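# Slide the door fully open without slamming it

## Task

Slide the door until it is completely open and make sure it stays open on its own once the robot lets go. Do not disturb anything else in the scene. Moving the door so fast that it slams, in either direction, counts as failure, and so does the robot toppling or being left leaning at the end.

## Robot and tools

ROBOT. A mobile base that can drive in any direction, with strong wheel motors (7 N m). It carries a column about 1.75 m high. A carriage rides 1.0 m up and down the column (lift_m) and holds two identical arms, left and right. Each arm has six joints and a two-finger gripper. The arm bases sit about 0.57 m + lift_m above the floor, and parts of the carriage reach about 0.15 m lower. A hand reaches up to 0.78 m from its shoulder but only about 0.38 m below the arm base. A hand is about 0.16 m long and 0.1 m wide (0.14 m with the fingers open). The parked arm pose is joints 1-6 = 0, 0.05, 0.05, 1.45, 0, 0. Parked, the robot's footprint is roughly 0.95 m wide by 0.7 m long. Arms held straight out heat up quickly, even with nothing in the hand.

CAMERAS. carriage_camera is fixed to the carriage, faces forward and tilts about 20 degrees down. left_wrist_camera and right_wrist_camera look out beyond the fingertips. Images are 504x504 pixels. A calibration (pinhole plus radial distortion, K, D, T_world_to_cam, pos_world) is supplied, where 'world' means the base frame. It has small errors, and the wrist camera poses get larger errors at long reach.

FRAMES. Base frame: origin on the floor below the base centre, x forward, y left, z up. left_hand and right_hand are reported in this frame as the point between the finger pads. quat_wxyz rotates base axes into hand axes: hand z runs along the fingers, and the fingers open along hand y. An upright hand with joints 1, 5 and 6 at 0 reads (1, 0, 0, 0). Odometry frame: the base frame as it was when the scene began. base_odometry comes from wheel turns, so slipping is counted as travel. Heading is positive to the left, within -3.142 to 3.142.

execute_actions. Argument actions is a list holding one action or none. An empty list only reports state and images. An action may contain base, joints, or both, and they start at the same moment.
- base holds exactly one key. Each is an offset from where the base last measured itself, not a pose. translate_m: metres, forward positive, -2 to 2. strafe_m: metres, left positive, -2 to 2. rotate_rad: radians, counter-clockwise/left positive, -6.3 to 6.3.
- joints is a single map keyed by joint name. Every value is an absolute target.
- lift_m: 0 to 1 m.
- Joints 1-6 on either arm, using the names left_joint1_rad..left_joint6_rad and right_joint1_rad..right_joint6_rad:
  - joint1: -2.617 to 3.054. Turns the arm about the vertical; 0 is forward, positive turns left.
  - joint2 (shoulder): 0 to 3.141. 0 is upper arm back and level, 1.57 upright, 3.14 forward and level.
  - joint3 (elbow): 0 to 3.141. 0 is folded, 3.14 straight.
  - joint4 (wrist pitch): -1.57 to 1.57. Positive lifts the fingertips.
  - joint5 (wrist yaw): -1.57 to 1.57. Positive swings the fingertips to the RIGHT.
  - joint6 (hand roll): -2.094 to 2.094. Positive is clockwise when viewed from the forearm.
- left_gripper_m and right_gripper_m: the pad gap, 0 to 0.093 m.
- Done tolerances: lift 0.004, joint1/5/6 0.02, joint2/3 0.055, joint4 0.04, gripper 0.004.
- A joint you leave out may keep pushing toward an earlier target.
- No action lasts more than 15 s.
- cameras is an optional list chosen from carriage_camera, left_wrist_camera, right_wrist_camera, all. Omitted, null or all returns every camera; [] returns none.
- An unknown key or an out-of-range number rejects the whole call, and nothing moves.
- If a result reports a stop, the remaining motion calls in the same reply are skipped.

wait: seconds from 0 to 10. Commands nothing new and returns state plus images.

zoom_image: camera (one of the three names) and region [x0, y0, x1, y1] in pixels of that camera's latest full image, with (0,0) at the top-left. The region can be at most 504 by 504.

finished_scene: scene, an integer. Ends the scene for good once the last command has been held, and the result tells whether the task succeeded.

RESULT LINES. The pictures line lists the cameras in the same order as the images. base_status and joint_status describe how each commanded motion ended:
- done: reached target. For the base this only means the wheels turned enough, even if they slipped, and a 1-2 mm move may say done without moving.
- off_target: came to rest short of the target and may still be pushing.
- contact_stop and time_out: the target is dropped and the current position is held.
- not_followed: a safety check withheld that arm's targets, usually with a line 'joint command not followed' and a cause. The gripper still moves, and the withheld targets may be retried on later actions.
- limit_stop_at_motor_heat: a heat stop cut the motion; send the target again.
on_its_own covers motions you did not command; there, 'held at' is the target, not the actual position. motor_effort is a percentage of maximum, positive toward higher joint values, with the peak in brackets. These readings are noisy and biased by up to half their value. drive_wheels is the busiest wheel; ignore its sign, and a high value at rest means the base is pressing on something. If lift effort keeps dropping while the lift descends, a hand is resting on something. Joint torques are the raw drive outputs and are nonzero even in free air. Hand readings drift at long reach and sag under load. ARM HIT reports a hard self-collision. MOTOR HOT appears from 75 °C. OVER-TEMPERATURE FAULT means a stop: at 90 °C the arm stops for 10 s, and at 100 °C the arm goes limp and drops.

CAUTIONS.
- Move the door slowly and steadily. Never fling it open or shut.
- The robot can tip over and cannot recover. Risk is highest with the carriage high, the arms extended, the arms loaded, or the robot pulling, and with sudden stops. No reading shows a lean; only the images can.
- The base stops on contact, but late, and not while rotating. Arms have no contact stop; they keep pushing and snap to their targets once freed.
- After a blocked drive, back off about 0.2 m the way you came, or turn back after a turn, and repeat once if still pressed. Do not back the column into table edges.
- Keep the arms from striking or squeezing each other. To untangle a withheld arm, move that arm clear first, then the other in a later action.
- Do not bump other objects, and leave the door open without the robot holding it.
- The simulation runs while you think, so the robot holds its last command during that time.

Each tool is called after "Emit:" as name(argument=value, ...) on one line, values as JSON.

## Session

Emit:
execute_actions(actions=[])

Scene clock: 0.00 s.
Joint torques (N m, as the arm reports them, + toward a larger angle): no reading
base_odometry: x=+0.000 y=+0.000 heading=+0.000 (m, m, rad; odometry frame)
base_status: not commanded
joint_positions: lift_m=+0.302 left_joint1_rad=-0.020 left_joint2_rad=+0.042 left_joint3_rad=+0.046 left_joint4_rad=+1.479 left_joint5_rad=-0.039 left_joint6_rad=+0.006 left_gripper_m=+0.095 right_joint1_rad=+0.018 right_joint2_rad=+0.054 right_joint3_rad=+0.039 right_joint4_rad=+1.446 right_joint5_rad=+0.020 right_joint6_rad=+0.021 right_gripper_m=+0.094
joint_status: not commanded
motor_effort: lift_m=+30 drive_wheels=+3 (%)
left_hand: x=+0.2787 y=+0.3311 z=+1.3006 quat_wxyz=(+0.999, -0.019, +0.044, -0.006) (m; base frame)
right_hand: x=+0.2924 y=-0.3278 z=+1.2979 quat_wxyz=(+0.997, +0.010, +0.069, +0.019) (m; base frame)
pictures: carriage_camera, left_wrist_camera, right_wrist_camera
camera_calibration (this result's frames):
carriage_camera: T_world_to_cam=[[-0.0480079, -0.998829, 0.00591163, 0.00107208], [-0.310664, 0.00930637, -0.950474, 1.28224], [0.949307, -0.0474668, -0.310747, 0.215495], [0, 0, 0, 1]] pos_world=[0.193827, -0.000633349, 1.2857]
left_wrist_camera: T_world_to_cam=[[-0.00854236, -0.999702, 0.0228604, 0.305883], [0.73014, -0.0218561, -0.682948, 0.698483], [0.683244, 0.0108573, 0.730109, -1.02632], [0, 0, 0, 1]] pos_world=[0.19385, 0.332201, 1.21936]
right_wrist_camera: T_world_to_cam=[[0.0315593, -0.997965, -0.055411, -0.262962], [0.692856, 0.0618003, -0.718423, 0.749521], [0.720385, -0.0157189, 0.693396, -0.989676], [0, 0, 0, 1]] pos_world=[0.201937, -0.324304, 1.21014]
Images, in order (width x height): carriage_camera 504x504, left_wrist_camera 504x504, right_wrist_camera 504x504.

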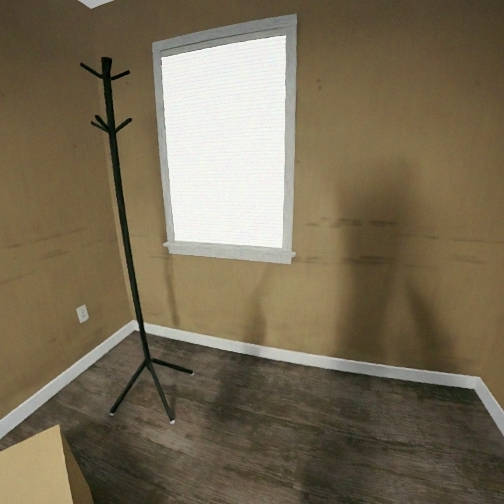

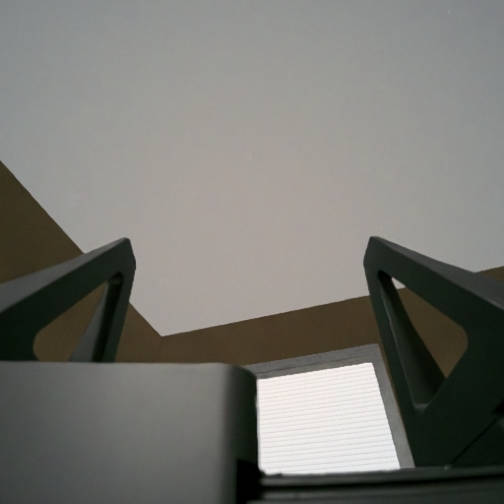

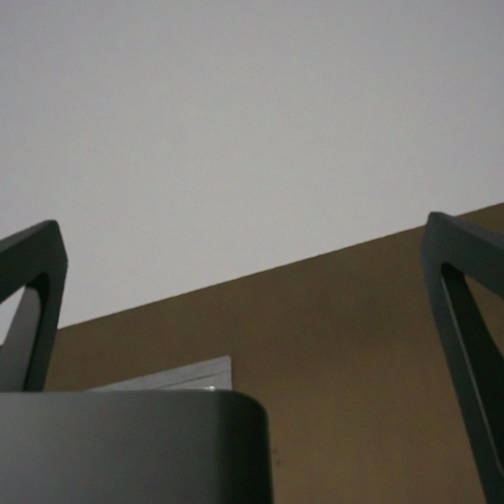

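Emit:
execute_actions(actions=[{"base": {"rotate_rad": -1.57}}], cameras=["carriage_camera"])

Scene clock: 6.60 s.
Joint torques (N m, as the arm reports them, + toward a larger angle): left_arm=[-0.37  4.3   6.59 -0.23 -0.07 -0.04] | right_arm=[-0.1   5.08  5.92 -0.15  0.05  0.  ]
base_odometry: x=+0.000 y=+0.000 heading=-1.570 (m, m, rad; odometry frame)
base_status: done
joint_positions: lift_m=+0.302 left_joint1_rad=-0.020 left_joint2_rad=+0.042 left_joint3_rad=+0.046 left_joint4_rad=+1.478 left_joint5_rad=-0.039 left_joint6_rad=+0.006 left_gripper_m=+0.095 right_joint1_rad=+0.018 right_joint2_rad=+0.054 right_joint3_rad=+0.039 right_joint4_rad=+1.446 right_joint5_rad=+0.020 right_joint6_rad=+0.021 right_gripper_m=+0.094
joint_status: not commanded
motor_effort: lift_m=+30(30) drive_wheels=+5(14) (%)
left_hand: x=+0.2789 y=+0.3311 z=+1.3006 quat_wxyz=(+0.999, -0.019, +0.045, -0.006) (m; base frame)
right_hand: x=+0.2924 y=-0.3278 z=+1.2979 quat_wxyz=(+0.997, +0.010, +0.069, +0.019) (m; base frame)
pictures: carriage_camera
camera_calibration (this result's frames):
carriage_camera: T_world_to_cam=[[-0.0480079, -0.998829, 0.00591163, 0.00107208], [-0.310664, 0.00930637, -0.950474, 1.28224], [0.949307, -0.0474668, -0.310747, 0.215495], [0, 0, 0, 1]] pos_world=[0.193827, -0.000633349, 1.2857]
Images, in order (width x height): carriage_camera 504x504.

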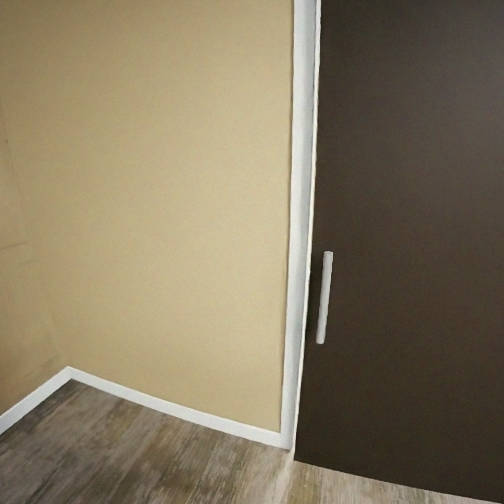

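Emit:
execute_actions(actions=[{"base": {"rotate_rad": -0.32}}])

Scene clock: 21.43 s.
Joint torques (N m, as the arm reports them, + toward a larger angle): left_arm=[-0.4   4.28  6.56 -0.22 -0.08 -0.02] | right_arm=[-0.09  5.05  5.88 -0.17  0.05  0.  ]
base_odometry: x=+0.000 y=+0.000 heading=-1.889 (m, m, rad; odometry frame)
base_status: done
joint_positions: lift_m=+0.302 left_joint1_rad=-0.020 left_joint2_rad=+0.042 left_joint3_rad=+0.046 left_joint4_rad=+1.478 left_joint5_rad=-0.039 left_joint6_rad=+0.006 left_gripper_m=+0.095 right_joint1_rad=+0.018 right_joint2_rad=+0.054 right_joint3_rad=+0.039 right_joint4_rad=+1.446 right_joint5_rad=+0.020 right_joint6_rad=+0.021 right_gripper_m=+0.094
joint_status: not commanded
motor_effort: lift_m=+30(30) drive_wheels=+5(13) (%)
left_hand: x=+0.2789 y=+0.3311 z=+1.3006 quat_wxyz=(+0.999, -0.019, +0.045, -0.006) (m; base frame)
right_hand: x=+0.2924 y=-0.3278 z=+1.2979 quat_wxyz=(+0.997, +0.010, +0.069, +0.019) (m; base frame)
pictures: carriage_camera, left_wrist_camera, right_wrist_camera
camera_calibration (this result's frames):
carriage_camera: T_world_to_cam=[[-0.0480079, -0.998829, 0.00591163, 0.00107208], [-0.310664, 0.00930637, -0.950474, 1.28224], [0.949307, -0.0474668, -0.310747, 0.215495], [0, 0, 0, 1]] pos_world=[0.193827, -0.000633349, 1.2857]
left_wrist_camera: T_world_to_cam=[[-0.00852492, -0.999703, 0.0228519, 0.305887], [0.729619, -0.0218458, -0.683505, 0.699202], [0.683801, 0.0108463, 0.729588, -1.02591], [0, 0, 0, 1]] pos_world=[0.193975, 0.332198, 1.21941]
right_wrist_camera: T_world_to_cam=[[0.0315593, -0.997965, -0.055411, -0.262962], [0.692856, 0.0618003, -0.718423, 0.749521], [0.720385, -0.0157189, 0.693396, -0.989676], [0, 0, 0, 1]] pos_world=[0.201937, -0.324304, 1.21014]
Images, in order (width x height): carriage_camera 504x504, left_wrist_camera 504x504, right_wrist_camera 504x504.

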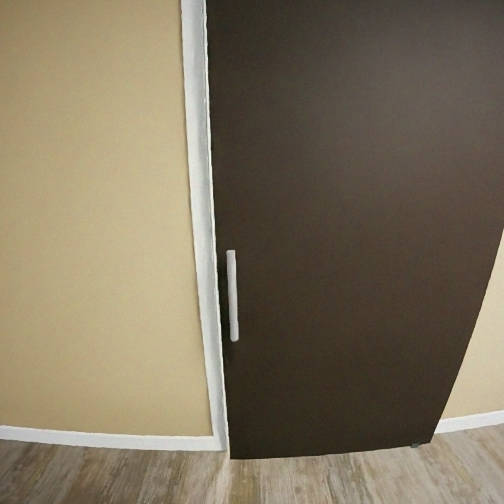

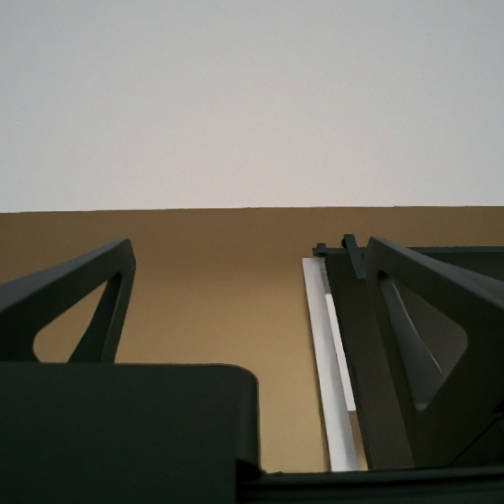

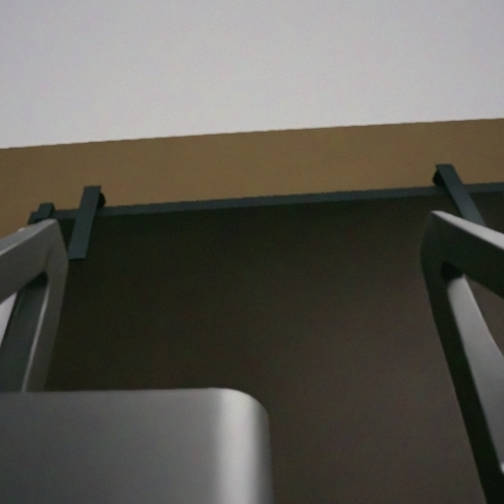

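Emit:
execute_actions(actions=[{"base": {"strafe_m": -0.3}, "joints": {"lift_m": 0.0, "left_joint1_rad": 0.0, "left_joint2_rad": 1.2, "left_joint3_rad": 0.9, "left_joint4_rad": 0.3, "left_joint5_rad": 0.0}}])

Scene clock: 74.13 s.
Joint torques (N m, as the arm reports them, + toward a larger angle): left_arm=[ 0.62 -4.36 11.46  2.31 -0.02 -0.02] | right_arm=[-0.1   5.07  5.9  -0.16  0.05  0.  ]
base_odometry: x=-0.285 y=+0.094 heading=-1.890 (m, m, rad; odometry frame)
base_status: done
joint_positions: lift_m=+0.003 left_joint1_rad=-0.010 left_joint2_rad=+1.199 left_joint3_rad=+0.872 left_joint4_rad=+0.281 left_joint5_rad=-0.007 left_joint6_rad=+0.006 left_gripper_m=+0.095 right_joint1_rad=+0.018 right_joint2_rad=+0.054 right_joint3_rad=+0.039 right_joint4_rad=+1.446 right_joint5_rad=+0.020 right_joint6_rad=+0.021 right_gripper_m=+0.094
joint_status: all done
joint sent to its limit — the command would take lift_m past its lower limit, so that joint was sent only as far as its limit.
motor_effort: lift_m=+26(26) drive_wheels=-7(17) (%)
left_hand: x=+0.6771 y=+0.3219 z=+0.8966 quat_wxyz=(+0.690, +0.003, +0.723, +0.001) (m; base frame)
right_hand: x=+0.2924 y=-0.3278 z=+0.9982 quat_wxyz=(+0.997, +0.010, +0.069, +0.019) (m; base frame)
pictures: carriage_camera, left_wrist_camera, right_wrist_camera
camera_calibration (this result's frames):
carriage_camera: T_world_to_cam=[[-0.0480079, -0.998829, 0.00591163, 0.00284373], [-0.310664, 0.00930637, -0.950474, 0.997396], [0.949307, -0.0474668, -0.310747, 0.122367], [0, 0, 0, 1]] pos_world=[0.193827, -0.000633349, 0.986008]
left_wrist_camera: T_world_to_cam=[[-0.0185235, -0.99979, -0.00874459, 0.344451], [-0.651855, 0.018708, -0.758113, 1.12159], [0.758117, -0.00834269, -0.652065, 0.191315], [0, 0, 0, 1]] pos_world=[0.592455, 0.324992, 0.978054]
right_wrist_camera: T_world_to_cam=[[0.0315593, -0.997965, -0.055411, -0.279568], [0.692856, 0.0618003, -0.718423, 0.534218], [0.720385, -0.0157189, 0.693396, -0.781873], [0, 0, 0, 1]] pos_world=[0.201937, -0.324304, 0.910451]
Images, in order (width x height): carriage_camera 504x504, left_wrist_camera 504x504, right_wrist_camera 504x504.

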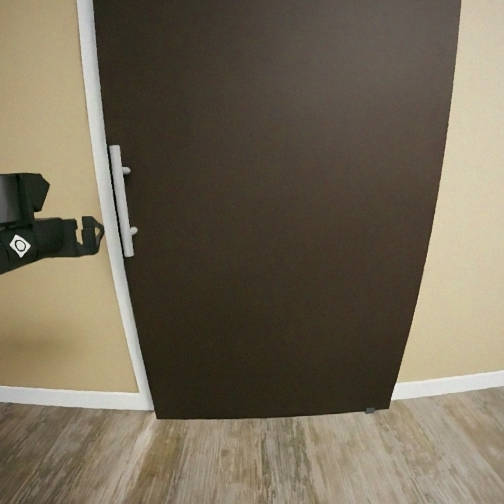

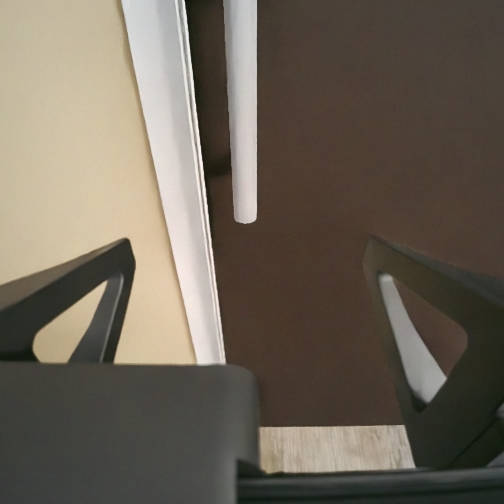

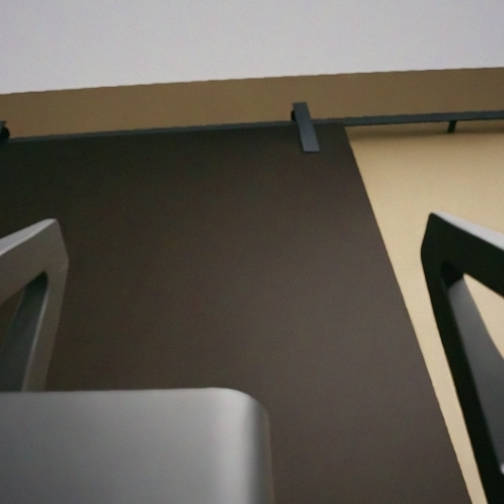

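Emit:
execute_actions(actions=[{"base": {"translate_m": 0.2}}])

Scene clock: 83.00 s.
Joint torques (N m, as the arm reports them, + toward a larger angle): left_arm=[ 0.65 -4.26 11.63  2.23 -0.03 -0.02] | right_arm=[-0.11  5.07  5.88 -0.16  0.05  0.  ]
base_odometry: x=-0.348 y=-0.096 heading=-1.891 (m, m, rad; odometry frame)
base_status: done
joint_positions: lift_m=+0.003 left_joint1_rad=-0.010 left_joint2_rad=+1.199 left_joint3_rad=+0.872 left_joint4_rad=+0.285 left_joint5_rad=-0.006 left_joint6_rad=+0.006 left_gripper_m=+0.095 right_joint1_rad=+0.018 right_joint2_rad=+0.054 right_joint3_rad=+0.039 right_joint4_rad=+1.447 right_joint5_rad=+0.020 right_joint6_rad=+0.021 right_gripper_m=+0.094
joint_status: not commanded
motor_effort: lift_m=+26(26) drive_wheels=-5(11) (%)
left_hand: x=+0.6771 y=+0.3219 z=+0.8975 quat_wxyz=(+0.692, +0.004, +0.722, +0.001) (m; base frame)
right_hand: x=+0.2923 y=-0.3278 z=+0.9982 quat_wxyz=(+0.997, +0.010, +0.069, +0.019) (m; base frame)
pictures: carriage_camera, left_wrist_camera, right_wrist_camera
camera_calibration (this result's frames):
carriage_camera: T_world_to_cam=[[-0.0480079, -0.998829, 0.00591163, 0.00284373], [-0.310664, 0.00930637, -0.950474, 0.997396], [0.949307, -0.0474668, -0.310747, 0.122367], [0, 0, 0, 1]] pos_world=[0.193827, -0.000633349, 0.986008]
left_wrist_camera: T_world_to_cam=[[-0.0188711, -0.999784, -0.0087614, 0.344642], [-0.648952, 0.0189144, -0.760594, 1.12252], [0.760596, -0.00866755, -0.649168, 0.187721], [0, 0, 0, 1]] pos_world=[0.592188, 0.324963, 0.978667]
right_wrist_camera: T_world_to_cam=[[0.0315804, -0.997964, -0.0554056, -0.279577], [0.69313, 0.0618051, -0.718158, 0.533949], [0.720121, -0.0157236, 0.693671, -0.782013], [0, 0, 0, 1]] pos_world=[0.201877, -0.324305, 0.910429]
Images, in order (width x height): carriage_camera 504x504, left_wrist_camera 504x504, right_wrist_camera 504x504.

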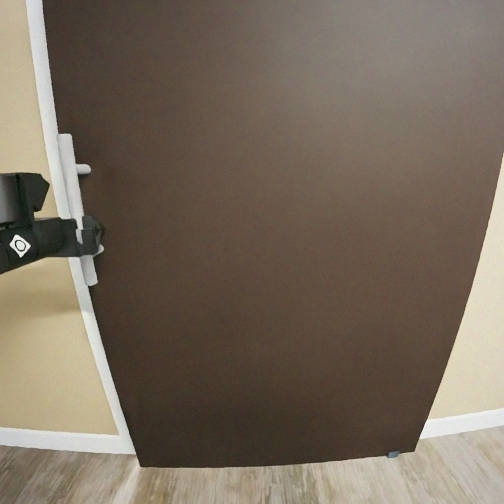

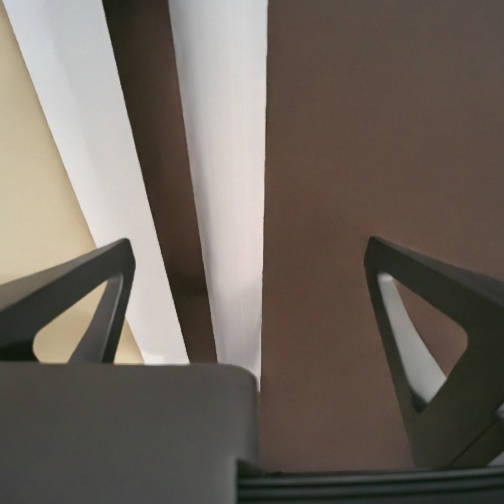

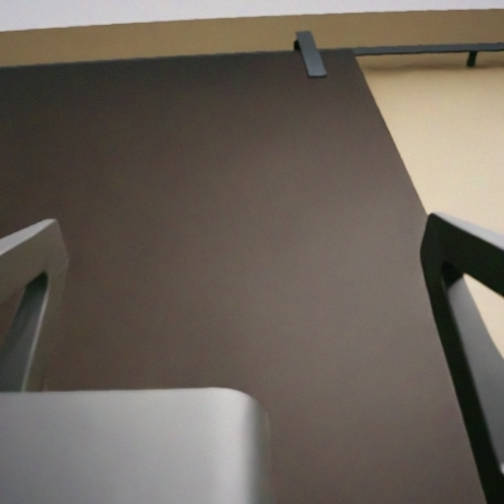

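Emit:
execute_actions(actions=[{"base": {"translate_m": 0.015}, "joints": {"lift_m": 0.055}}])

Scene clock: 91.47 s.
Joint torques (N m, as the arm reports them, + toward a larger angle): left_arm=[ 0.62 -4.36 10.53  2.2  -0.04 -0.04] | right_arm=[-0.13  5.06  5.86 -0.16  0.05  0.  ]
base_odometry: x=-0.353 y=-0.110 heading=-1.891 (m, m, rad; odometry frame)
base_status: done
joint_positions: lift_m=+0.055 left_joint1_rad=-0.010 left_joint2_rad=+1.199 left_joint3_rad=+0.882 left_joint4_rad=+0.291 left_joint5_rad=-0.006 left_joint6_rad=+0.006 left_gripper_m=+0.095 right_joint1_rad=+0.018 right_joint2_rad=+0.054 right_joint3_rad=+0.039 right_joint4_rad=+1.446 right_joint5_rad=+0.020 right_joint6_rad=+0.021 right_gripper_m=+0.094
joint_status: all done
motor_effort: lift_m=+31(37) drive_wheels=-4(10) (%)
left_hand: x=+0.6775 y=+0.3218 z=+0.9563 quat_wxyz=(+0.698, +0.004, +0.716, +0.001) (m; base frame)
right_hand: x=+0.2924 y=-0.3278 z=+1.0503 quat_wxyz=(+0.997, +0.010, +0.069, +0.019) (m; base frame)
pictures: carriage_camera, left_wrist_camera, right_wrist_camera
camera_calibration (this result's frames):
carriage_camera: T_world_to_cam=[[-0.0480079, -0.998829, 0.00591163, 0.00253612], [-0.310664, 0.00930637, -0.950474, 1.04685], [0.949307, -0.0474668, -0.310747, 0.138537], [0, 0, 0, 1]] pos_world=[0.193827, -0.000633349, 1.03804]
left_wrist_camera: T_world_to_cam=[[-0.0191041, -0.999778, -0.00890211, 0.345385], [-0.636088, 0.019023, -0.771382, 1.16901], [0.77138, -0.00907402, -0.63631, 0.206116], [0, 0, 0, 1]] pos_world=[0.591195, 0.324941, 1.03598]
right_wrist_camera: T_world_to_cam=[[0.0315593, -0.997965, -0.055411, -0.276685], [0.692856, 0.0618003, -0.718423, 0.5716], [0.720385, -0.0157189, 0.693396, -0.817953], [0, 0, 0, 1]] pos_world=[0.201937, -0.324304, 0.962485]
Images, in order (width x height): carriage_camera 504x504, left_wrist_camera 504x504, right_wrist_camera 504x504.

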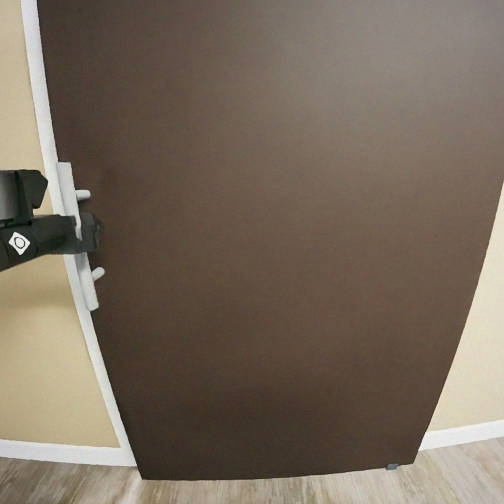

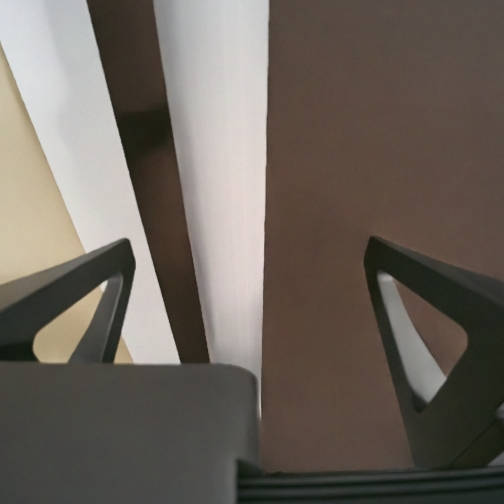

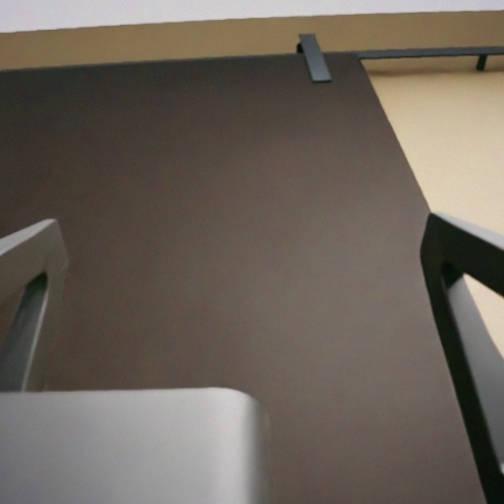

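The hand is now centred between the two standoffs, so I'm closing the gripper.

Emit:
execute_actions(actions=[{"joints": {"left_gripper_m": 0.0}}], cameras=["left_wrist_camera"])

Emit:
execute_actions(actions=[{"base": {"strafe_m": -0.35}, "joints": {"left_joint1_rad": -0.02, "left_joint5_rad": 0.02}}])

Scene clock: 97.27 s.
Joint torques (N m, as the arm reports them, + toward a larger angle): left_arm=[-0.44 -4.13 10.63  2.19  0.09 -0.01] | right_arm=[-0.1   5.07  5.89 -0.15  0.06  0.  ]
base_odometry: x=-0.353 y=-0.110 heading=-1.891 (m, m, rad; odometry frame)
base_status: not commanded
joint_positions: lift_m=+0.055 left_joint1_rad=+0.001 left_joint2_rad=+1.199 left_joint3_rad=+0.882 left_joint4_rad=+0.292 left_joint5_rad=-0.022 left_joint6_rad=+0.005 left_gripper_m=+0.024 right_joint1_rad=+0.018 right_joint2_rad=+0.054 right_joint3_rad=+0.039 right_joint4_rad=+1.446 right_joint5_rad=+0.020 right_joint6_rad=+0.021 right_gripper_m=+0.094
joint_status: left_gripper_m off_target (ended at +0.024, target +0.000)
motor_effort: lift_m=+31(31) drive_wheels=-4(4) (%)
left_hand: x=+0.6774 y=+0.3291 z=+0.9564 quat_wxyz=(+0.698, -0.006, +0.716, +0.010) (m; base frame)
right_hand: x=+0.2924 y=-0.3278 z=+1.0503 quat_wxyz=(+0.997, +0.010, +0.069, +0.019) (m; base frame)
pictures: left_wrist_camera
camera_calibration (this result's frames):
left_wrist_camera: T_world_to_cam=[[0.00763454, -0.999941, -0.00778129, 0.333602], [-0.636051, 0.00114852, -0.771646, 1.17503], [0.771609, 0.0108405, -0.636004, 0.199263], [0, 0, 0, 1]] pos_world=[0.59108, 0.330073, 1.03604]
Images, in order (width x height): left_wrist_camera 504x504.

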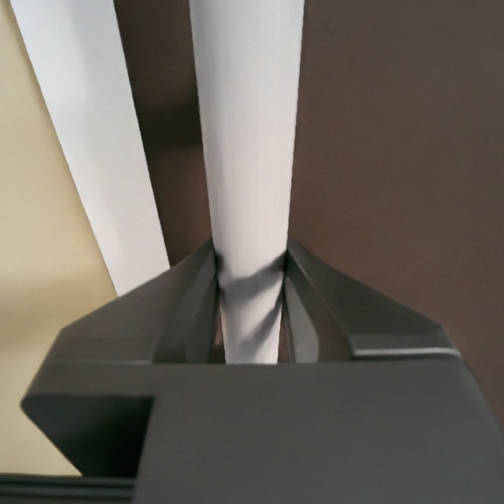

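Scene clock: 100.13 s.
Joint torques (N m, as the arm reports them, + toward a larger angle): left_arm=[ 2.36 -1.97  9.27  2.83 -0.76  0.02] | right_arm=[-0.09  5.08  5.89 -0.16  0.05  0.  ]
base_odometry: x=-0.685 y=+0.000 heading=-1.891 (m, m, rad; odometry frame)
base_status: done
joint_positions: lift_m=+0.055 left_joint1_rad=-0.048 left_joint2_rad=+1.174 left_joint3_rad=+0.896 left_joint4_rad=+0.223 left_joint5_rad=+0.096 left_joint6_rad=+0.002 left_gripper_m=+0.024 right_joint1_rad=+0.018 right_joint2_rad=+0.054 right_joint3_rad=+0.039 right_joint4_rad=+1.446 right_joint5_rad=+0.020 right_joint6_rad=+0.021 right_gripper_m=+0.094
joint_status: left_joint1_rad off_target (ended at -0.048, target -0.020); left_joint5_rad off_target (ended at +0.096, target +0.020)
motor_effort: lift_m=+31(31) drive_wheels=-4(20) (%)
left_hand: x=+0.6696 y=+0.2886 z=+0.9562 quat_wxyz=(+0.685, +0.051, +0.725, -0.051) (m; base frame)
right_hand: x=+0.2924 y=-0.3278 z=+1.0503 quat_wxyz=(+0.997, +0.010, +0.069, +0.019) (m; base frame)
pictures: carriage_camera, left_wrist_camera, right_wrist_camera
camera_calibration (this result's frames):
carriage_camera: T_world_to_cam=[[-0.0480079, -0.998829, 0.00591163, 0.00253613], [-0.310664, 0.00930637, -0.950474, 1.04685], [0.949307, -0.0474668, -0.310747, 0.138537], [0, 0, 0, 1]] pos_world=[0.193827, -0.000633349, 1.03804]
left_wrist_camera: T_world_to_cam=[[-0.158306, -0.987389, 0.00127377, 0.391932], [-0.650826, 0.103375, -0.752157, 1.1317], [0.74254, -0.1199, -0.658983, 0.284776], [0, 0, 0, 1]] pos_world=[0.587127, 0.304145, 1.03838]
right_wrist_camera: T_world_to_cam=[[0.0315593, -0.997965, -0.055411, -0.276685], [0.692856, 0.0618003, -0.718423, 0.5716], [0.720385, -0.0157189, 0.693396, -0.817953], [0, 0, 0, 1]] pos_world=[0.201937, -0.324304, 0.962484]
Images, in order (width x height): carriage_camera 504x504, left_wrist_camera 504x504, right_wrist_camera 504x504.

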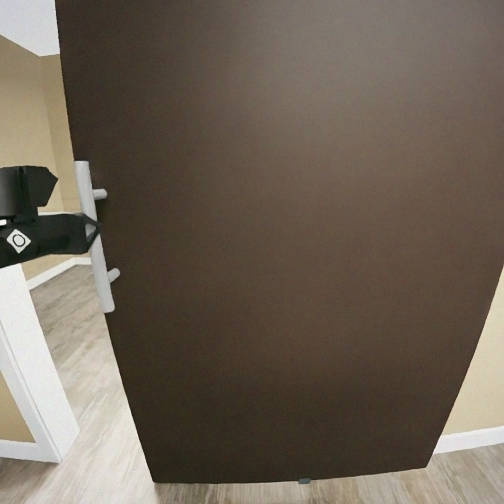

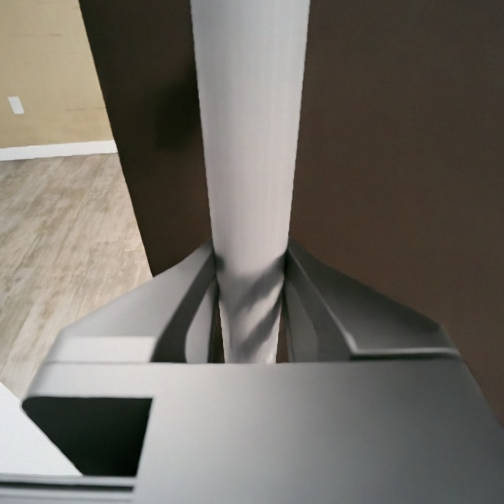

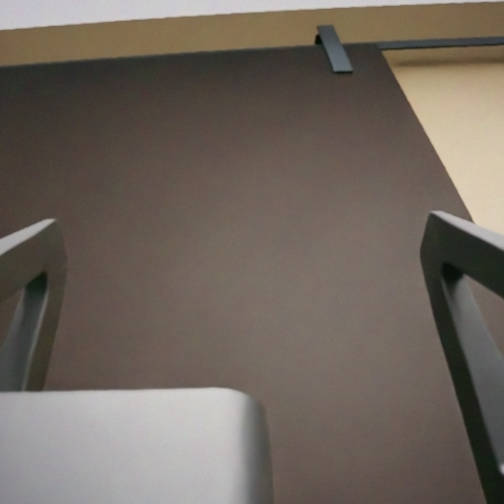

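Emit:
execute_actions(actions=[{"base": {"translate_m": -0.015}, "joints": {"left_joint1_rad": -0.01, "left_joint5_rad": 0.0}}], cameras=[])

Emit:
execute_actions(actions=[{"base": {"strafe_m": -0.35}, "joints": {"left_joint1_rad": -0.03, "left_joint5_rad": 0.03}}])

Scene clock: 122.77 s.
Joint torques (N m, as the arm reports them, + toward a larger angle): left_arm=[ 3.16 -6.05  9.22  2.18 -0.8   0.02] | right_arm=[-0.12  5.07  5.87 -0.15  0.06  0.  ]
base_odometry: x=-0.680 y=+0.014 heading=-1.891 (m, m, rad; odometry frame)
base_status: done
joint_positions: lift_m=+0.055 left_joint1_rad=-0.048 left_joint2_rad=+1.217 left_joint3_rad=+0.896 left_joint4_rad=+0.295 left_joint5_rad=+0.081 left_joint6_rad=+0.002 left_gripper_m=+0.024 right_joint1_rad=+0.018 right_joint2_rad=+0.054 right_joint3_rad=+0.039 right_joint4_rad=+1.446 right_joint5_rad=+0.020 right_joint6_rad=+0.021 right_gripper_m=+0.094
joint_status: left_joint1_rad off_target (ended at -0.048, target -0.010); left_joint5_rad off_target (ended at +0.081, target +0.000)
motor_effort: lift_m=+31(31) drive_wheels=+3(4) (%)
left_hand: x=+0.6801 y=+0.2906 z=+0.9567 quat_wxyz=(+0.696, +0.046, +0.715, -0.045) (m; base frame)
right_hand: x=+0.2924 y=-0.3278 z=+1.0503 quat_wxyz=(+0.997, +0.010, +0.069, +0.019) (m; base frame)
pictures: none
No camera images: the call's "cameras" was empty. Leave "cameras" out to get every camera's image.

Scene clock: 125.67 s.
Joint torques (N m, as the arm reports them, + toward a larger angle): left_arm=[ 4.03 -3.95  8.56  2.61 -0.92  0.01] | right_arm=[-0.08  5.06  5.85 -0.16  0.05  0.  ]
base_odometry: x=-1.013 y=+0.125 heading=-1.892 (m, m, rad; odometry frame)
base_status: done
joint_positions: lift_m=+0.055 left_joint1_rad=-0.075 left_joint2_rad=+1.196 left_joint3_rad=+0.903 left_joint4_rad=+0.245 left_joint5_rad=+0.132 left_joint6_rad=+0.003 left_gripper_m=+0.024 right_joint1_rad=+0.018 right_joint2_rad=+0.054 right_joint3_rad=+0.039 right_joint4_rad=+1.446 right_joint5_rad=+0.020 right_joint6_rad=+0.021 right_gripper_m=+0.094
joint_status: left_joint1_rad off_target (ended at -0.075, target -0.030); left_joint5_rad off_target (ended at +0.132, target +0.030)
motor_effort: lift_m=+31(31) drive_wheels=-5(19) (%)
left_hand: x=+0.6725 y=+0.2708 z=+0.9567 quat_wxyz=(+0.686, +0.074, +0.720, -0.073) (m; base frame)
right_hand: x=+0.2925 y=-0.3278 z=+1.0502 quat_wxyz=(+0.997, +0.010, +0.070, +0.019) (m; base frame)
pictures: carriage_camera, left_wrist_camera, right_wrist_camera
camera_calibration (this result's frames):
carriage_camera: T_world_to_cam=[[-0.0480079, -0.998829, 0.00591163, 0.00253613], [-0.310664, 0.00930637, -0.950474, 1.04685], [0.949307, -0.0474668, -0.310747, 0.138536], [0, 0, 0, 1]] pos_world=[0.193827, -0.000633349, 1.03804]
left_wrist_camera: T_world_to_cam=[[-0.220475, -0.975392, 0.00133539, 0.413329], [-0.636974, 0.142943, -0.757517, 1.12092], [0.738685, -0.167864, -0.652814, 0.290478], [0, 0, 0, 1]] pos_world=[0.590552, 0.291691, 1.03819]
right_wrist_camera: T_world_to_cam=[[0.0315381, -0.997965, -0.0554163, -0.276675], [0.692582, 0.0617955, -0.718688, 0.571882], [0.72065, -0.0157143, 0.693121, -0.817797], [0, 0, 0, 1]] pos_world=[0.201996, -0.324303, 0.962505]
Images, in order (width x height): carriage_camera 504x504, left_wrist_camera 504x504, right_wrist_camera 504x504.

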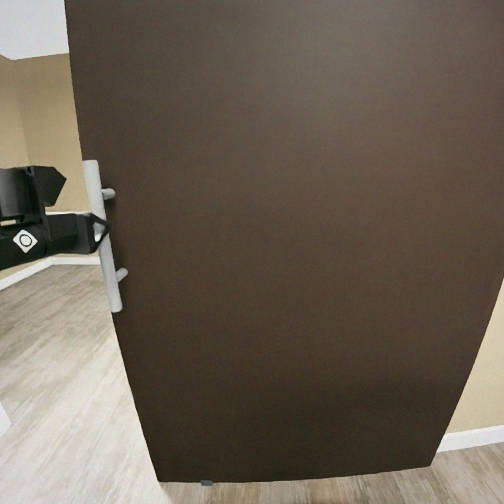

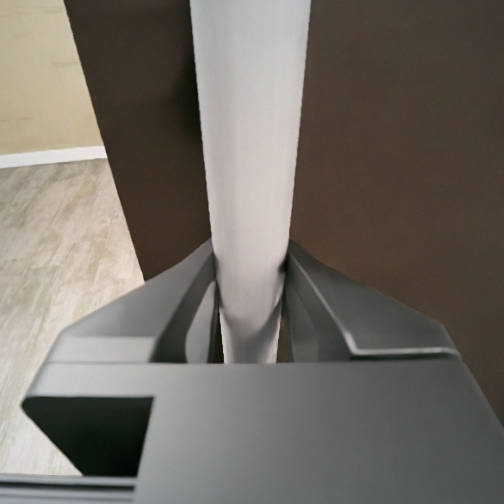

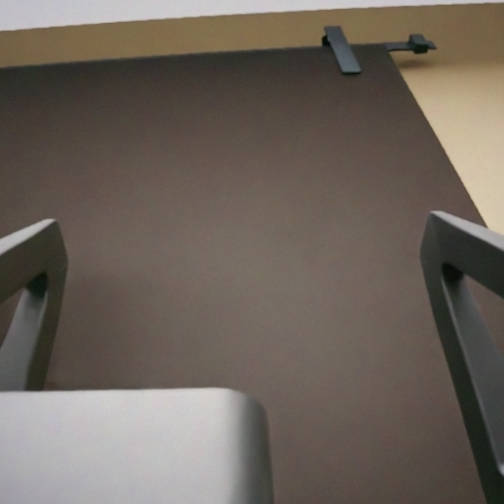

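Emit:
execute_actions(actions=[{"base": {"strafe_m": -0.13}, "joints": {"left_joint1_rad": -0.02, "left_joint5_rad": 0.01}}])

Scene clock: 131.70 s.
Joint torques (N m, as the arm reports them, + toward a larger angle): left_arm=[-2.54 -4.75  8.6   2.57  0.86  0.06] | right_arm=[-0.1   5.11  5.88 -0.15  0.06  0.  ]
base_odometry: x=-1.136 y=+0.166 heading=-1.891 (m, m, rad; odometry frame)
base_status: done
joint_positions: lift_m=+0.055 left_joint1_rad=+0.003 left_joint2_rad=+1.204 left_joint3_rad=+0.903 left_joint4_rad=+0.255 left_joint5_rad=-0.099 left_joint6_rad=-0.003 left_gripper_m=+0.024 right_joint1_rad=+0.018 right_joint2_rad=+0.054 right_joint3_rad=+0.039 right_joint4_rad=+1.446 right_joint5_rad=+0.020 right_joint6_rad=+0.021 right_gripper_m=+0.094
joint_status: left_joint1_rad off_target (ended at +0.003, target -0.020); left_joint5_rad off_target (ended at -0.098, target +0.010)
motor_effort: lift_m=+31(31) drive_wheels=+0(10) (%)
left_hand: x=+0.6779 y=+0.3430 z=+0.9558 quat_wxyz=(+0.690, -0.036, +0.722, +0.036) (m; base frame)
right_hand: x=+0.2925 y=-0.3278 z=+1.0502 quat_wxyz=(+0.997, +0.010, +0.070, +0.019) (m; base frame)
pictures: carriage_camera, left_wrist_camera, right_wrist_camera
camera_calibration (this result's frames):
carriage_camera: T_world_to_cam=[[-0.0480079, -0.998829, 0.00591163, 0.00253613], [-0.310664, 0.00930637, -0.950474, 1.04685], [0.949307, -0.0474668, -0.310747, 0.138536], [0, 0, 0, 1]] pos_world=[0.193827, -0.000633349, 1.03804]
left_wrist_camera: T_world_to_cam=[[0.0862012, -0.996269, -0.00426047, 0.289569], [-0.649719, -0.0529734, -0.758326, 1.18994], [0.755271, 0.0681367, -0.651861, 0.204932], [0, 0, 0, 1]] pos_world=[0.593389, 0.337561, 1.03719]
right_wrist_camera: T_world_to_cam=[[0.0315381, -0.997965, -0.0554163, -0.276675], [0.692582, 0.0617955, -0.718688, 0.571882], [0.72065, -0.0157143, 0.693121, -0.817797], [0, 0, 0, 1]] pos_world=[0.201996, -0.324303, 0.962505]
Images, in order (width x height): carriage_camera 504x504, left_wrist_camera 504x504, right_wrist_camera 504x504.

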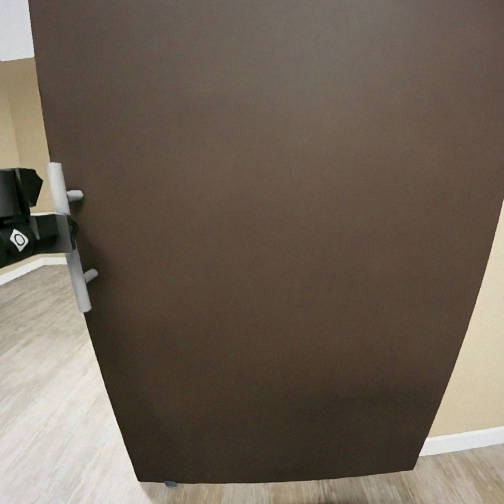

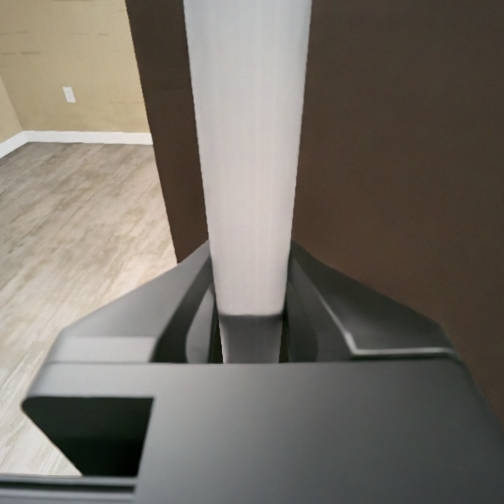

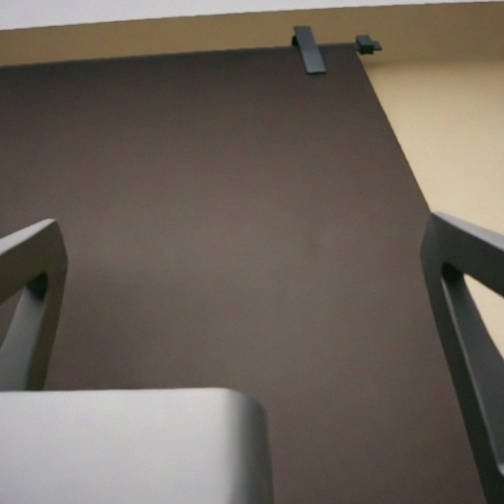

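Emit:
execute_actions(actions=[{"base": {"strafe_m": -0.08}, "joints": {"left_joint1_rad": -0.03, "left_joint5_rad": 0.03}}])

Scene clock: 136.27 s.
Joint torques (N m, as the arm reports them, + toward a larger angle): left_arm=[-2.17 -4.69  8.6   2.58  0.61  0.09] | right_arm=[-0.12  5.08  5.91 -0.16  0.05  0.  ]
base_odometry: x=-1.212 y=+0.191 heading=-1.891 (m, m, rad; odometry frame)
base_status: done
joint_positions: lift_m=+0.055 left_joint1_rad=-0.012 left_joint2_rad=+1.203 left_joint3_rad=+0.903 left_joint4_rad=+0.252 left_joint5_rad=-0.051 left_joint6_rad=-0.005 left_gripper_m=+0.024 right_joint1_rad=+0.018 right_joint2_rad=+0.054 right_joint3_rad=+0.039 right_joint4_rad=+1.446 right_joint5_rad=+0.020 right_joint6_rad=+0.021 right_gripper_m=+0.094
joint_status: left_joint5_rad off_target (ended at -0.051, target +0.030); the others done
motor_effort: lift_m=+31(31) drive_wheels=-1(13) (%)
left_hand: x=+0.6783 y=+0.3286 z=+0.9557 quat_wxyz=(+0.690, -0.015, +0.724, +0.013) (m; base frame)
right_hand: x=+0.2924 y=-0.3278 z=+1.0503 quat_wxyz=(+0.997, +0.010, +0.069, +0.019) (m; base frame)
pictures: carriage_camera, left_wrist_camera, right_wrist_camera
camera_calibration (this result's frames):
carriage_camera: T_world_to_cam=[[-0.0480079, -0.998829, 0.00591163, 0.00253613], [-0.310664, 0.00930637, -0.950474, 1.04685], [0.949307, -0.0474668, -0.310747, 0.138536], [0, 0, 0, 1]] pos_world=[0.193827, -0.000633349, 1.03804]
left_wrist_camera: T_world_to_cam=[[0.0239034, -0.999714, 0.000220297, 0.314339], [-0.652619, -0.0157712, -0.757522, 1.17834], [0.757309, 0.0179636, -0.652809, 0.221597], [0, 0, 0, 1]] pos_world=[0.593676, 0.328852, 1.03721]
right_wrist_camera: T_world_to_cam=[[0.0315593, -0.997965, -0.055411, -0.276685], [0.692856, 0.0618003, -0.718423, 0.571599], [0.720385, -0.0157189, 0.693396, -0.817952], [0, 0, 0, 1]] pos_world=[0.201937, -0.324304, 0.962483]
Images, in order (width x height): carriage_camera 504x504, left_wrist_camera 504x504, right_wrist_camera 504x504.

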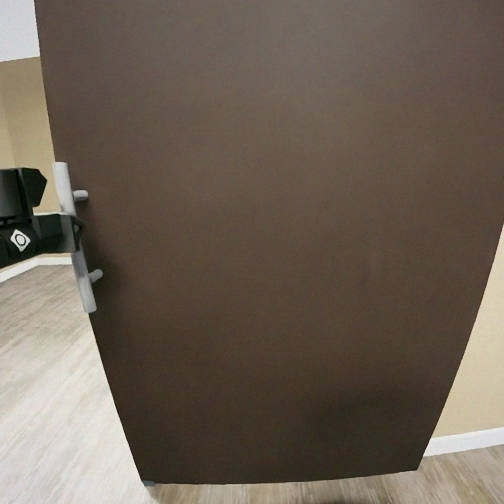

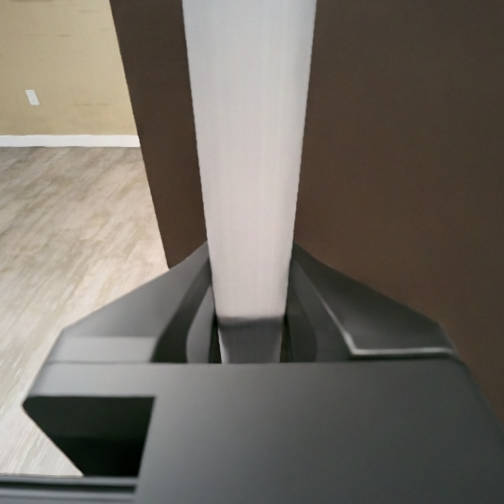

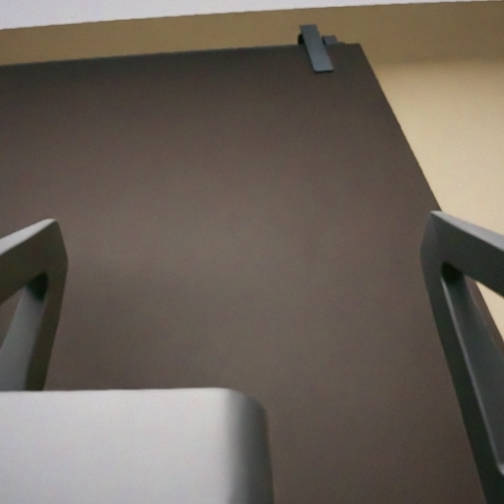

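Emit:
execute_actions(actions=[{"base": {"strafe_m": -0.035}, "joints": {"left_joint1_rad": -0.02, "left_joint5_rad": 0.01}}], cameras=["right_wrist_camera"])

Scene clock: 141.50 s.
Joint torques (N m, as the arm reports them, + toward a larger angle): left_arm=[-5.01 -4.75  8.61  2.52  1.1   0.1 ] | right_arm=[-0.1   5.04  5.89 -0.14  0.05  0.  ]
base_odometry: x=-1.245 y=+0.202 heading=-1.891 (m, m, rad; odometry frame)
base_status: done
joint_positions: lift_m=+0.055 left_joint1_rad=+0.029 left_joint2_rad=+1.204 left_joint3_rad=+0.903 left_joint4_rad=+0.258 left_joint5_rad=-0.128 left_joint6_rad=-0.004 left_gripper_m=+0.024 right_joint1_rad=+0.018 right_joint2_rad=+0.054 right_joint3_rad=+0.039 right_joint4_rad=+1.446 right_joint5_rad=+0.020 right_joint6_rad=+0.021 right_gripper_m=+0.094
joint_status: left_joint1_rad off_target (ended at +0.029, target -0.020); left_joint5_rad off_target (ended at -0.128, target +0.010)
motor_effort: lift_m=+31(31) drive_wheels=+3(10) (%)
left_hand: x=+0.6765 y=+0.3589 z=+0.9568 quat_wxyz=(+0.690, -0.056, +0.720, +0.055) (m; base frame)
right_hand: x=+0.2924 y=-0.3278 z=+1.0503 quat_wxyz=(+0.997, +0.010, +0.069, +0.019) (m; base frame)
pictures: right_wrist_camera
camera_calibration (this result's frames):
right_wrist_camera: T_world_to_cam=[[0.0315593, -0.997965, -0.055411, -0.276685], [0.692856, 0.0618003, -0.718423, 0.571599], [0.720385, -0.0157189, 0.693396, -0.817952], [0, 0, 0, 1]] pos_world=[0.201937, -0.324304, 0.962483]
Images, in order (width x height): right_wrist_camera 504x504.

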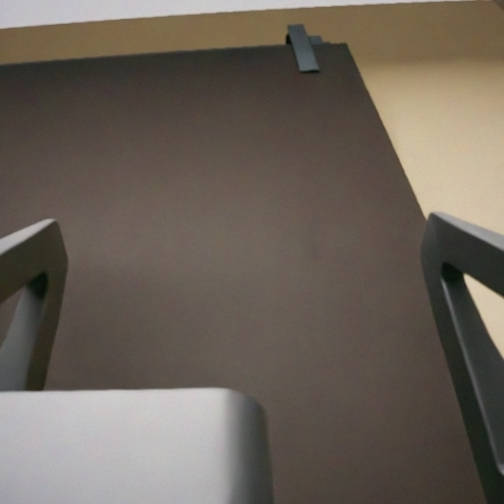

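Emit:
execute_actions(actions=[{"base": {"strafe_m": 0.03}, "joints": {"left_joint1_rad": -0.01, "left_joint5_rad": 0.0}}], cameras=[])

Emit:
execute_actions(actions=[{"joints": {"left_gripper_m": 0.093}}], cameras=[])

Emit:
execute_actions(actions=[{"base": {"translate_m": -0.25}}])

Scene clock: 148.37 s.
Joint torques (N m, as the arm reports them, + toward a larger angle): left_arm=[-1.03 -4.81  8.61  2.52  0.24  0.08] | right_arm=[-0.1   5.07  5.87 -0.16  0.05  0.  ]
base_odometry: x=-1.217 y=+0.193 heading=-1.891 (m, m, rad; odometry frame)
base_status: done
joint_positions: lift_m=+0.055 left_joint1_rad=-0.004 left_joint2_rad=+1.204 left_joint3_rad=+0.903 left_joint4_rad=+0.257 left_joint5_rad=-0.038 left_joint6_rad=-0.004 left_gripper_m=+0.024 right_joint1_rad=+0.018 right_joint2_rad=+0.054 right_joint3_rad=+0.039 right_joint4_rad=+1.446 right_joint5_rad=+0.020 right_joint6_rad=+0.021 right_gripper_m=+0.094
joint_status: left_joint5_rad off_target (ended at -0.037, target +0.000); the others done
motor_effort: lift_m=+31(31) drive_wheels=+0(8) (%)
left_hand: x=+0.6786 y=+0.3298 z=+0.9564 quat_wxyz=(+0.691, -0.013, +0.722, +0.011) (m; base frame)
right_hand: x=+0.2924 y=-0.3278 z=+1.0503 quat_wxyz=(+0.997, +0.010, +0.069, +0.019) (m; base frame)
pictures: none
No camera images: the call's "cameras" was empty. Leave "cameras" out to get every camera's image.

Scene clock: 149.10 s.
Joint torques (N m, as the arm reports them, + toward a larger angle): left_arm=[-0.99 -4.77  8.53  2.35  0.01  0.07] | right_arm=[-0.11  5.07  5.9  -0.16  0.05  0.  ]
base_odometry: x=-1.217 y=+0.193 heading=-1.891 (m, m, rad; odometry frame)
base_status: not commanded
joint_positions: lift_m=+0.055 left_joint1_rad=-0.004 left_joint2_rad=+1.204 left_joint3_rad=+0.903 left_joint4_rad=+0.277 left_joint5_rad=-0.010 left_joint6_rad=-0.002 left_gripper_m=+0.093 right_joint1_rad=+0.018 right_joint2_rad=+0.054 right_joint3_rad=+0.039 right_joint4_rad=+1.446 right_joint5_rad=+0.020 right_joint6_rad=+0.021 right_gripper_m=+0.094
joint_status: all done
on_its_own: left_joint5_rad moved +0.027 to your old target +0.000
motor_effort: lift_m=+31(31) drive_wheels=+0(0) (%)
left_hand: x=+0.6789 y=+0.3251 z=+0.9613 quat_wxyz=(+0.699, -0.003, +0.716, +0.002) (m; base frame)
right_hand: x=+0.2924 y=-0.3278 z=+1.0503 quat_wxyz=(+0.997, +0.010, +0.069, +0.019) (m; base frame)
pictures: none
No camera images: the call's "cameras" was empty. Leave "cameras" out to get every camera's image.

Scene clock: 151.40 s.
Joint torques (N m, as the arm reports them, + toward a larger angle): left_arm=[-1.11 -4.72  8.58  2.3   0.    0.05] | right_arm=[-0.1   5.05  5.93 -0.17  0.06  0.  ]
base_odometry: x=-1.138 y=+0.430 heading=-1.892 (m, m, rad; odometry frame)
base_status: done
joint_positions: lift_m=+0.055 left_joint1_rad=-0.004 left_joint2_rad=+1.204 left_joint3_rad=+0.903 left_joint4_rad=+0.285 left_joint5_rad=-0.010 left_joint6_rad=-0.002 left_gripper_m=+0.093 right_joint1_rad=+0.018 right_joint2_rad=+0.054 right_joint3_rad=+0.039 right_joint4_rad=+1.447 right_joint5_rad=+0.020 right_joint6_rad=+0.021 right_gripper_m=+0.094
joint_status: not commanded
motor_effort: lift_m=+31(31) drive_wheels=-3(9) (%)
left_hand: x=+0.6789 y=+0.3250 z=+0.9633 quat_wxyz=(+0.701, -0.003, +0.713, +0.001) (m; base frame)
right_hand: x=+0.2923 y=-0.3278 z=+1.0503 quat_wxyz=(+0.997, +0.010, +0.069, +0.019) (m; base frame)
pictures: carriage_camera, left_wrist_camera, right_wrist_camera
camera_calibration (this result's frames):
carriage_camera: T_world_to_cam=[[-0.0480079, -0.998829, 0.00591163, 0.00253613], [-0.310664, 0.00930637, -0.950474, 1.04685], [0.949307, -0.0474668, -0.310747, 0.138536], [0, 0, 0, 1]] pos_world=[0.193827, -0.000633349, 1.03804]
left_wrist_camera: T_world_to_cam=[[-0.00896359, -0.99996, -0.000664807, 0.333937], [-0.628525, 0.00615115, -0.777765, 1.18048], [0.777737, -0.00655371, -0.628555, 0.196858], [0, 0, 0, 1]] pos_world=[0.59185, 0.327952, 1.04209]
right_wrist_camera: T_world_to_cam=[[0.0315804, -0.997964, -0.0554056, -0.276695], [0.69313, 0.0618051, -0.718158, 0.571316], [0.720121, -0.0157236, 0.693671, -0.818107], [0, 0, 0, 1]] pos_world=[0.201877, -0.324305, 0.962462]
Images, in order (width x height): carriage_camera 504x504, left_wrist_camera 504x504, right_wrist_camera 504x504.

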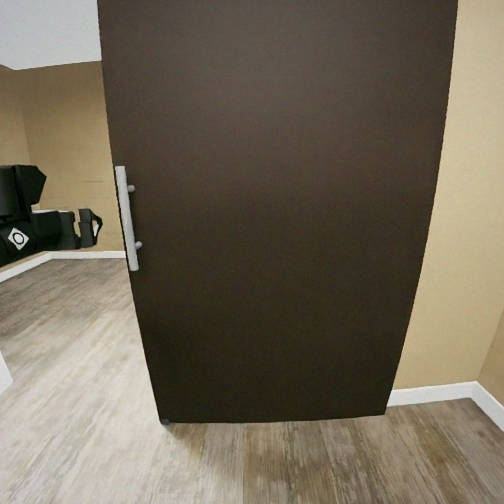

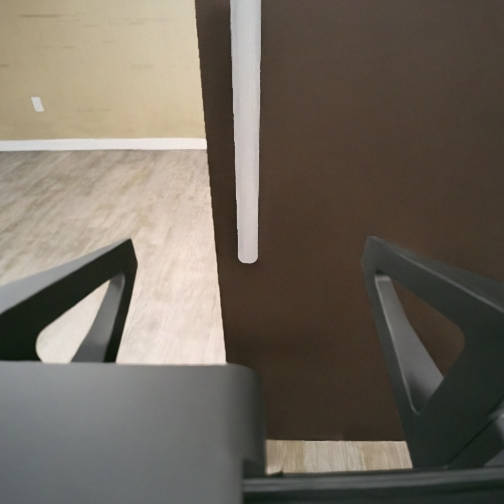

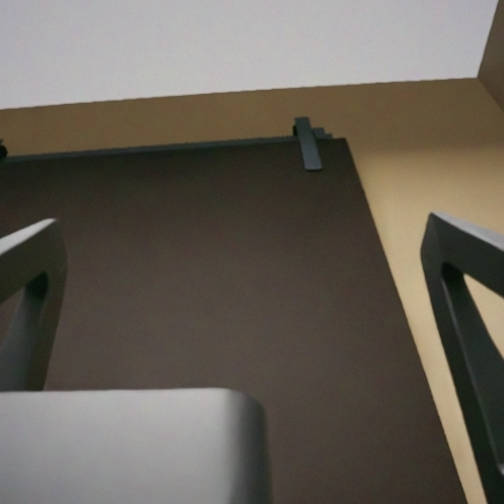

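The door is fully open against its rail stop, and it stays there now that the robot has let go.

Emit:
finished_scene(scene=2)

The scene is finished: the task was done.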